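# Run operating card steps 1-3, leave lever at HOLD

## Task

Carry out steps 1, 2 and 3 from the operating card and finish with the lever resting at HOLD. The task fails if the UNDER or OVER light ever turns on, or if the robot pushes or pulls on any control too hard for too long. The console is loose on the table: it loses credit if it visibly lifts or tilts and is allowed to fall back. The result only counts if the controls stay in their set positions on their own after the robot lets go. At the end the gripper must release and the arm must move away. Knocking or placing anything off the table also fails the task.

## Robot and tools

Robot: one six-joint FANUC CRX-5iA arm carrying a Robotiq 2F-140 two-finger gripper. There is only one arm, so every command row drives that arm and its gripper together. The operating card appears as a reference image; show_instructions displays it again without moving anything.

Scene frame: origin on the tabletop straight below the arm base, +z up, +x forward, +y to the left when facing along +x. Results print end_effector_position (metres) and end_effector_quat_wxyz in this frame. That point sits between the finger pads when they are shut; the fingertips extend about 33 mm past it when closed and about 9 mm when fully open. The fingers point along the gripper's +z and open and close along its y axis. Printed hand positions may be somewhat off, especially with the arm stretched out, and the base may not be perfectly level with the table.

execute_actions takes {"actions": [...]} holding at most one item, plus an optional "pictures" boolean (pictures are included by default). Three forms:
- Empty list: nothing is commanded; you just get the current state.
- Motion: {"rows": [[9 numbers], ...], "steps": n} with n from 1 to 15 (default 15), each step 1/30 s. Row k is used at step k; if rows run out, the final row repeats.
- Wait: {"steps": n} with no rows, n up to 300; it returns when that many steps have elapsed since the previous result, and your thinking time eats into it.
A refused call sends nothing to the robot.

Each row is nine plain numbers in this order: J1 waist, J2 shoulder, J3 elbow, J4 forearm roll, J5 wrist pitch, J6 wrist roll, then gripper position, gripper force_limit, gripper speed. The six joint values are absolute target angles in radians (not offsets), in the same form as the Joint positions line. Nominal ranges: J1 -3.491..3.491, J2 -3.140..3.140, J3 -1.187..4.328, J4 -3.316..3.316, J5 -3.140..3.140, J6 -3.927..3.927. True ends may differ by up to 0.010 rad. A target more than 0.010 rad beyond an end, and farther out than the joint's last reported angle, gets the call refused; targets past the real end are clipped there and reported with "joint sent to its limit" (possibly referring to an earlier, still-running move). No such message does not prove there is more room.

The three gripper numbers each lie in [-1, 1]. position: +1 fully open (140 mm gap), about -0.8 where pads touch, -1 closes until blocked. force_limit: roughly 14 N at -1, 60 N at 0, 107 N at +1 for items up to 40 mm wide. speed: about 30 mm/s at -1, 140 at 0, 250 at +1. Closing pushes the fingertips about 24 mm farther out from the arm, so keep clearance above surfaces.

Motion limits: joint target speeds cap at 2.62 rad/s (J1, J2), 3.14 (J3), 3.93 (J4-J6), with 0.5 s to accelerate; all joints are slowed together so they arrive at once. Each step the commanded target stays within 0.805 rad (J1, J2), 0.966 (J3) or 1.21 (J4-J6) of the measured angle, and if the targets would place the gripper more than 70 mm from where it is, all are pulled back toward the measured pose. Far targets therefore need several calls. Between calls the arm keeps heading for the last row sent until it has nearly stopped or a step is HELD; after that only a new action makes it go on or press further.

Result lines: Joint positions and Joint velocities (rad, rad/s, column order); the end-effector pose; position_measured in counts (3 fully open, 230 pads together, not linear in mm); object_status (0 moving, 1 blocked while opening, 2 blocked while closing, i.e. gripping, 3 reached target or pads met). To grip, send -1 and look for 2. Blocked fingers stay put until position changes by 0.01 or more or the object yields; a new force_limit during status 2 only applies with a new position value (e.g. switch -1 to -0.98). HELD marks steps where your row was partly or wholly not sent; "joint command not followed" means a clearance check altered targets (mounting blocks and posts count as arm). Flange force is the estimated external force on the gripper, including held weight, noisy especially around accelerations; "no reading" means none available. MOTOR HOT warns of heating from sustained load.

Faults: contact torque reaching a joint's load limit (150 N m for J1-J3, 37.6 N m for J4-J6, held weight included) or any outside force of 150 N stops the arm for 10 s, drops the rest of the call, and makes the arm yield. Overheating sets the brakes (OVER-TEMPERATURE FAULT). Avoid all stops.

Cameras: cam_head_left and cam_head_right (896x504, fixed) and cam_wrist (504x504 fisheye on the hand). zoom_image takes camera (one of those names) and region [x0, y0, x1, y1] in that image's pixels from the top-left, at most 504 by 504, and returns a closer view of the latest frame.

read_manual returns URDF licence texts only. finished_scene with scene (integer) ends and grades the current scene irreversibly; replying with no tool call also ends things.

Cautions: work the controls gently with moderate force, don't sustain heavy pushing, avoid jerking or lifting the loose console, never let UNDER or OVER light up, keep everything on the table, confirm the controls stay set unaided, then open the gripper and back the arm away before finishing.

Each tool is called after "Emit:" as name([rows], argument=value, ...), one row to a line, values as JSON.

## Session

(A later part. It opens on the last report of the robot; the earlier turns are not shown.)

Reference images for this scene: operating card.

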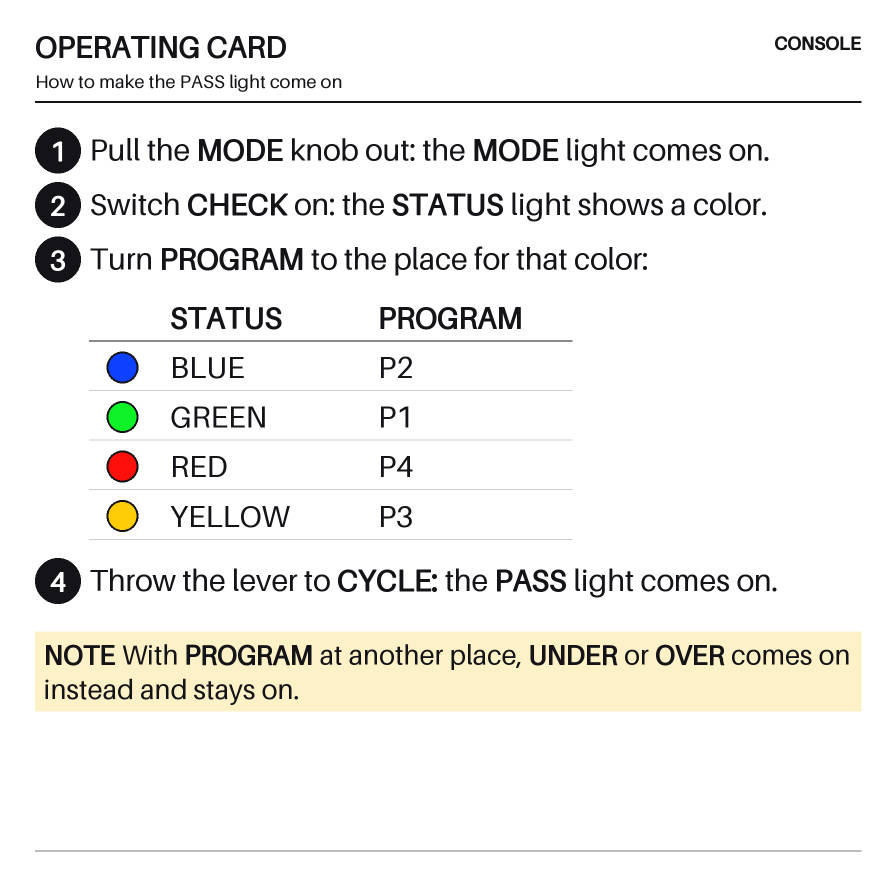

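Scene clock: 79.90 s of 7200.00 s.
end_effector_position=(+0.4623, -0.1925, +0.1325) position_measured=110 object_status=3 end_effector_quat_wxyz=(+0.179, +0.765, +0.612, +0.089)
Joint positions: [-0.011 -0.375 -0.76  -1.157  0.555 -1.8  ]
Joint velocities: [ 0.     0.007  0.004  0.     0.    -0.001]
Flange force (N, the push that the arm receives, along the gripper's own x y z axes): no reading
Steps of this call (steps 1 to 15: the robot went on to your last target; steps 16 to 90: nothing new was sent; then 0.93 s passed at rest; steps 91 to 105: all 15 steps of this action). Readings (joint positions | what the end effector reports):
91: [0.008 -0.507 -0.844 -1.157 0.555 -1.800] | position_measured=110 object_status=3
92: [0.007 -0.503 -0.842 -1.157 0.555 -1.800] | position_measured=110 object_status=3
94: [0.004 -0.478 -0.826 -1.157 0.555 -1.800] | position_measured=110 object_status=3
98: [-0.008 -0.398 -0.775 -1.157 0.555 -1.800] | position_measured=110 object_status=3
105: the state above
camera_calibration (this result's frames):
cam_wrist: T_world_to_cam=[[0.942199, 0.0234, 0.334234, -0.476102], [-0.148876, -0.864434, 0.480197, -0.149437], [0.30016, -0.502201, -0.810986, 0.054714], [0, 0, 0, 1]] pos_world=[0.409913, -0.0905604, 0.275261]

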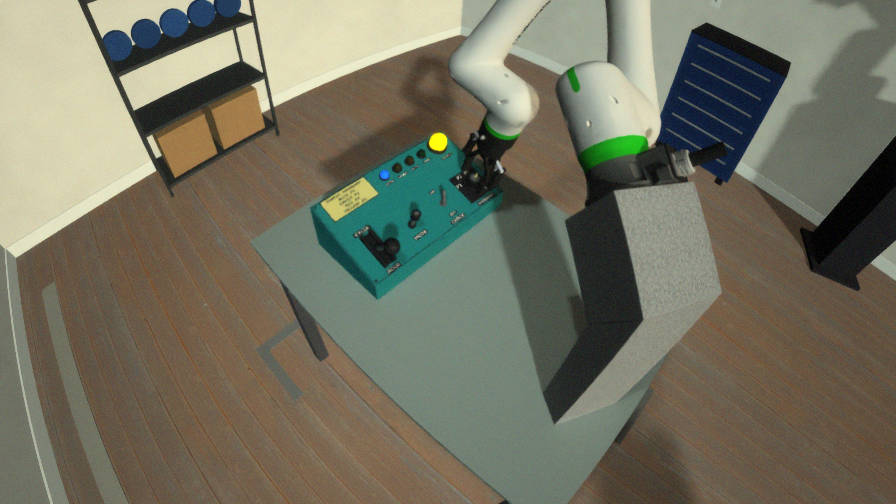

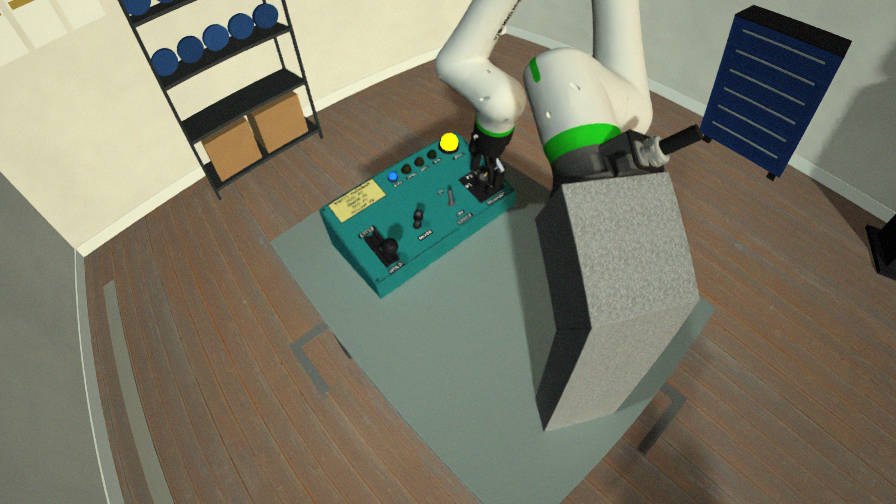

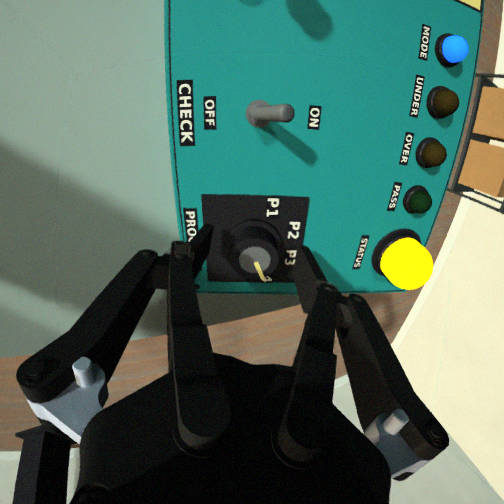

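Emit:
execute_actions([
  {"rows":[[-0.011,-0.374,-0.757,-1.157,0.555,-1.8,-1,-0.5,-0.35]]},
], pictures=false)

Emit:
execute_actions([
  {"rows":[[-0.011,-0.374,-0.757,-1.157,0.555,-1.02,-1,-0.5,-0.35]]},
], pictures=false)

Emit:
execute_actions([
  {"steps":8},
], pictures=false)

Emit:
execute_actions([
  {"rows":[[-0.011,-0.374,-0.757,-1.157,0.555,-1.02,0.05,-0.5,0]],"steps":10},
], pictures=false)

Emit:
execute_actions([
  {"rows":[[0.04,-0.66,-0.93,-1.157,0.555,-1.02,0.05,-0.5,0]]},
])

Scene clock: 88.93 s of 7200.00 s.
end_effector_position=(+0.4644, -0.1931, +0.1326) position_measured=167 object_status=0 end_effector_quat_wxyz=(+0.180, +0.766, +0.611, +0.090)
Joint positions: [-0.011 -0.374 -0.757 -1.157  0.555 -1.8  ]
Joint velocities: [ 0.003 -0.001 -0.     0.    -0.001  0.001]
Flange force (N, the push that the arm receives, along the gripper's own x y z axes): no reading
Steps of this call (steps 1 to 15: the robot went on to your last target; steps 16 to 90: nothing new was sent; then 5.53 s passed at rest; steps 91 to 105: all 15 steps of this action). Readings (joint positions | what the end effector reports):
91: [-0.011 -0.374 -0.760 -1.157 0.555 -1.800] | position_measured=110 object_status=0
92: [-0.011 -0.374 -0.759 -1.157 0.555 -1.800] | position_measured=113 object_status=0
94: [-0.011 -0.374 -0.758 -1.157 0.555 -1.800] | position_measured=124 object_status=0
98: [-0.011 -0.374 -0.757 -1.157 0.555 -1.800] | position_measured=146 object_status=0
105: the state above

Scene clock: 89.43 s of 7200.00 s.
end_effector_position=(+0.4642, -0.1932, +0.1326) position_measured=167 object_status=2 end_effector_quat_wxyz=(+0.200, +0.520, +0.830, +0.025)
Joint positions: [-0.011 -0.374 -0.757 -1.157  0.555 -1.123]
Joint velocities: [ 0.002  0.    -0.    -0.002  0.005  1.224]
Flange force (N, the push that the arm receives, along the gripper's own x y z axes): no reading
Steps of this call (steps 1 to 15: all 15 steps of this action). Readings (joint positions | what the end effector reports):
1: [-0.011 -0.374 -0.757 -1.157 0.555 -1.799] | position_measured=167 object_status=0
2: [-0.011 -0.374 -0.757 -1.157 0.555 -1.793] | position_measured=167 object_status=2
4: [-0.011 -0.374 -0.757 -1.157 0.555 -1.755] | position_measured=167 object_status=2
8: [-0.011 -0.374 -0.757 -1.157 0.555 -1.576] | position_measured=167 object_status=2
15: the state above

Scene clock: 89.70 s of 7200.00 s.
end_effector_position=(+0.4643, -0.1933, +0.1326) position_measured=167 object_status=2 end_effector_quat_wxyz=(+0.201, +0.476, +0.856, +0.015)
Joint positions: [-0.011 -0.374 -0.757 -1.157  0.555 -1.02 ]
Joint velocities: [ 0.     0.    -0.    -0.001 -0.     0.004]
Flange force (N, the push that the arm receives, along the gripper's own x y z axes): no reading
Steps of this call (steps 1 to 8: the robot went on to your last target). Readings (joint positions | what the end effector reports):
1: [-0.011 -0.374 -0.757 -1.157 0.555 -1.086] | position_measured=167 object_status=2
2: [-0.011 -0.374 -0.757 -1.157 0.555 -1.057] | position_measured=167 object_status=2
4: [-0.011 -0.374 -0.757 -1.157 0.555 -1.025] | position_measured=167 object_status=2
8: the state above

Scene clock: 90.03 s of 7200.00 s.
end_effector_position=(+0.4647, -0.1930, +0.1327) position_measured=123 object_status=0 end_effector_quat_wxyz=(+0.201, +0.476, +0.856, +0.015)
Joint positions: [-0.011 -0.374 -0.757 -1.157  0.555 -1.02 ]
Joint velocities: [-0.002  0.001 -0.     0.001  0.003  0.   ]
Flange force (N, the push that the arm receives, along the gripper's own x y z axes): no reading
Steps of this call (steps 1 to 10: all 10 steps of this action). Readings (joint positions | what the end effector reports):
1: [-0.011 -0.374 -0.757 -1.157 0.555 -1.020] | position_measured=167 object_status=0
2: [-0.011 -0.374 -0.757 -1.157 0.555 -1.020] | position_measured=167 object_status=0
4: [-0.011 -0.374 -0.757 -1.157 0.554 -1.020] | position_measured=147 object_status=0
8: [-0.011 -0.374 -0.757 -1.157 0.554 -1.020] | position_measured=123 object_status=0
10: the state above

Scene clock: 90.53 s of 7200.00 s.
end_effector_position=(+0.4457, -0.1955, +0.1961) position_measured=123 object_status=3 end_effector_quat_wxyz=(+0.249, +0.488, +0.836, +0.046)
Joint positions: [ 0.04  -0.658 -0.929 -1.157  0.555 -1.02 ]
Joint velocities: [ 0.009 -0.051 -0.03  -0.002  0.001 -0.001]
Flange force (N, the push that the arm receives, along the gripper's own x y z axes): no reading
Steps of this call (steps 1 to 15: all 15 steps of this action). Readings (joint positions | what the end effector reports):
1: [-0.011 -0.374 -0.757 -1.157 0.555 -1.020] | position_measured=123 object_status=0
2: [-0.010 -0.378 -0.759 -1.157 0.555 -1.020] | position_measured=123 object_status=0
4: [-0.006 -0.403 -0.775 -1.157 0.555 -1.020] | position_measured=123 object_status=3
8: [0.015 -0.522 -0.847 -1.157 0.555 -1.020] | position_measured=123 object_status=3
15: the state above
camera_calibration (this result's frames):
cam_wrist: T_world_to_cam=[[0.696729, 0.685924, 0.209948, -0.21836], [0.371486, -0.595388, 0.712398, -0.409928], [0.613651, -0.418356, -0.669635, -0.0412381], [0, 0, 0, 1]] pos_world=[0.329726, -0.11154, 0.310261]

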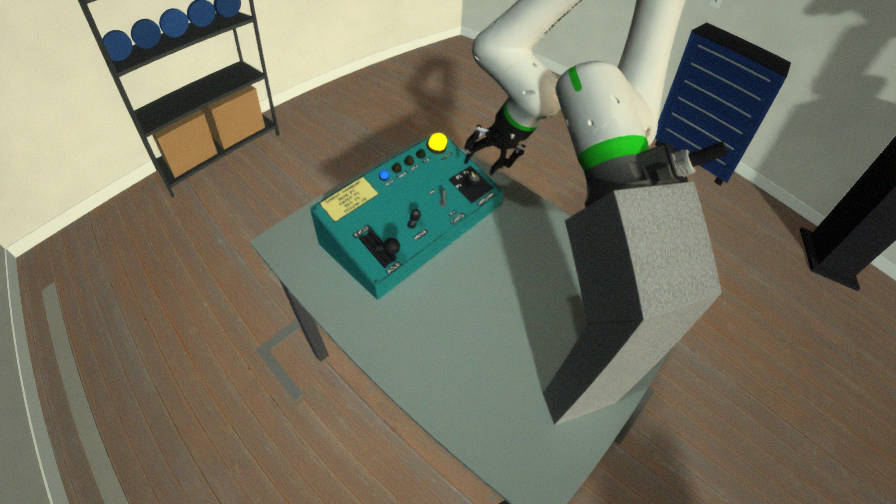

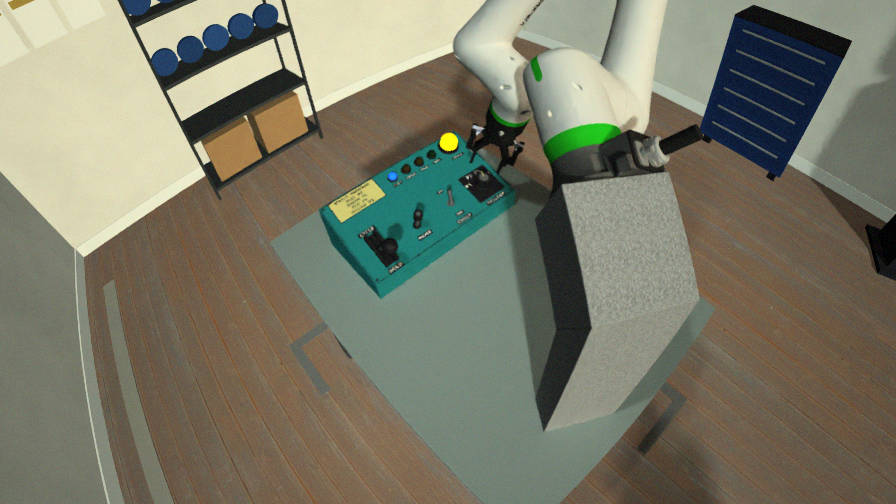

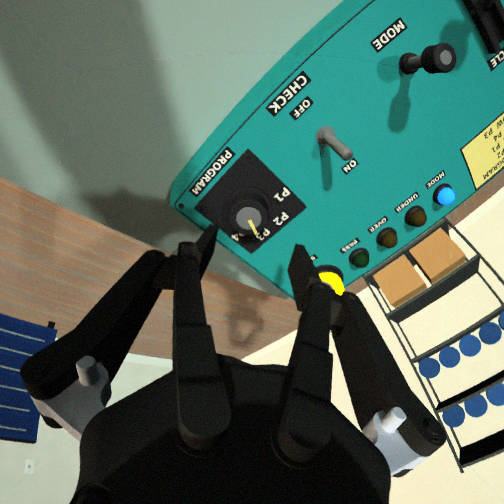

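At P3. Clearing.

Emit:
execute_actions([
  {"rows":[[0.8,-0.72,-0.95,-1.157,0.555,-1.02,0.05,-0.5,0]]},
], pictures=false)

Emit:
execute_actions([
  {"steps":35},
])

Scene clock: 94.47 s of 7200.00 s.
end_effector_position=(+0.5028, -0.0693, +0.2367) position_measured=123 object_status=3 end_effector_quat_wxyz=(+0.252, +0.448, +0.837, +0.189)
Joint positions: [ 0.336 -0.683 -0.938 -1.157  0.555 -1.02 ]
Joint velocities: [ 0.706 -0.057 -0.019  0.001 -0.001  0.001]
Flange force (N, the push that the arm receives, along the gripper's own x y z axes): no reading
Steps of this call (steps 1 to 15: the robot went on to your last target; steps 16 to 90: nothing new was sent; then 0.43 s passed at rest; steps 91 to 105: all 15 steps of this action). Readings (joint positions | what the end effector reports):
91: [0.040 -0.660 -0.930 -1.157 0.555 -1.020] | position_measured=123 object_status=3
92: [0.045 -0.660 -0.930 -1.157 0.555 -1.020] | position_measured=123 object_status=3
94: [0.070 -0.662 -0.931 -1.157 0.555 -1.020] | position_measured=123 object_status=3
98: [0.168 -0.670 -0.933 -1.157 0.555 -1.020] | position_measured=123 object_status=3
105: the state above

Scene clock: 95.63 s of 7200.00 s.
end_effector_position=(+0.5393, +0.1116, +0.3623) position_measured=123 object_status=3 end_effector_quat_wxyz=(+0.242, +0.369, +0.801, +0.404)
Joint positions: [ 0.8   -0.72  -0.95  -1.157  0.555 -1.02 ]
Joint velocities: [-0.002  0.001  0.     0.001  0.     0.002]
Flange force (N, the push that the arm receives, along the gripper's own x y z axes): no reading
Steps of this call (steps 1 to 35: the robot went on to your last target). Readings (joint positions | what the end effector reports):
1: [0.360 -0.685 -0.938 -1.157 0.555 -1.020] | position_measured=123 object_status=3
2: [0.384 -0.687 -0.939 -1.157 0.555 -1.020] | position_measured=123 object_status=3
4: [0.431 -0.691 -0.940 -1.157 0.555 -1.020] | position_measured=123 object_status=3
8: [0.528 -0.698 -0.943 -1.157 0.555 -1.020] | position_measured=123 object_status=3
35: the state above
camera_calibration (this result's frames):
cam_wrist: T_world_to_cam=[[0.270592, 0.574059, 0.77281, -0.490779], [0.398834, -0.797474, 0.452732, -0.278359], [0.876191, 0.185718, -0.444745, -0.149471], [0, 0, 0, 1]] pos_world=[0.374786, 0.0875116, 0.438824]

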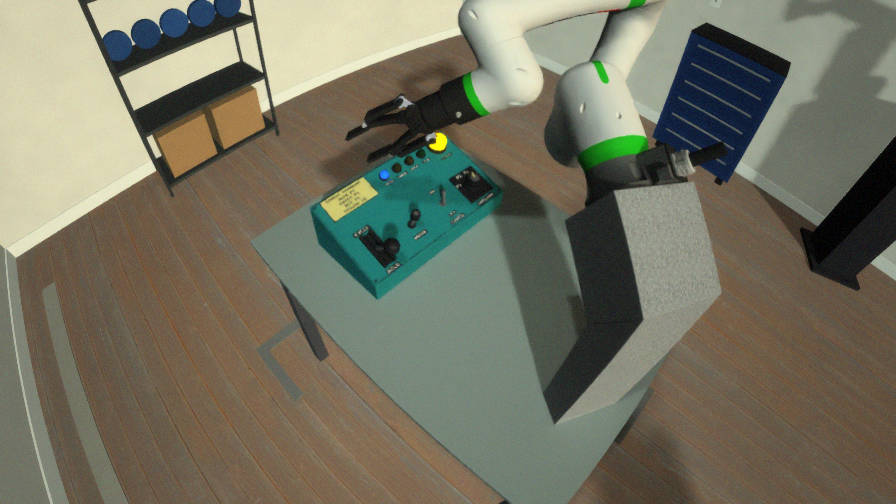

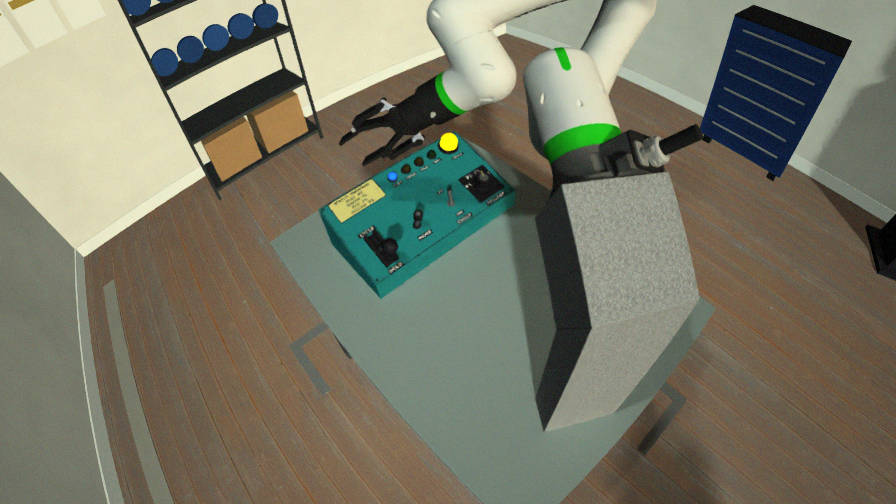

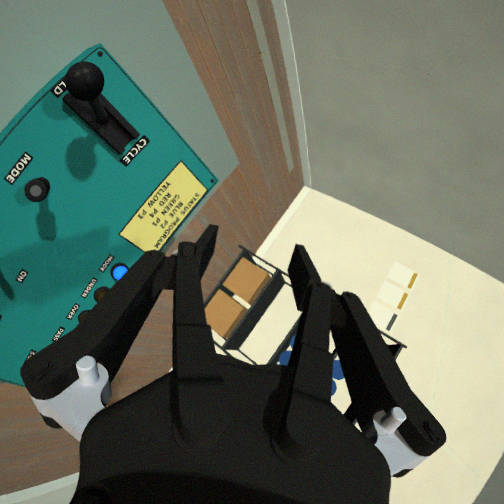

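Emit:
finished_scene(scene=2)

The scene is finished: the task was done.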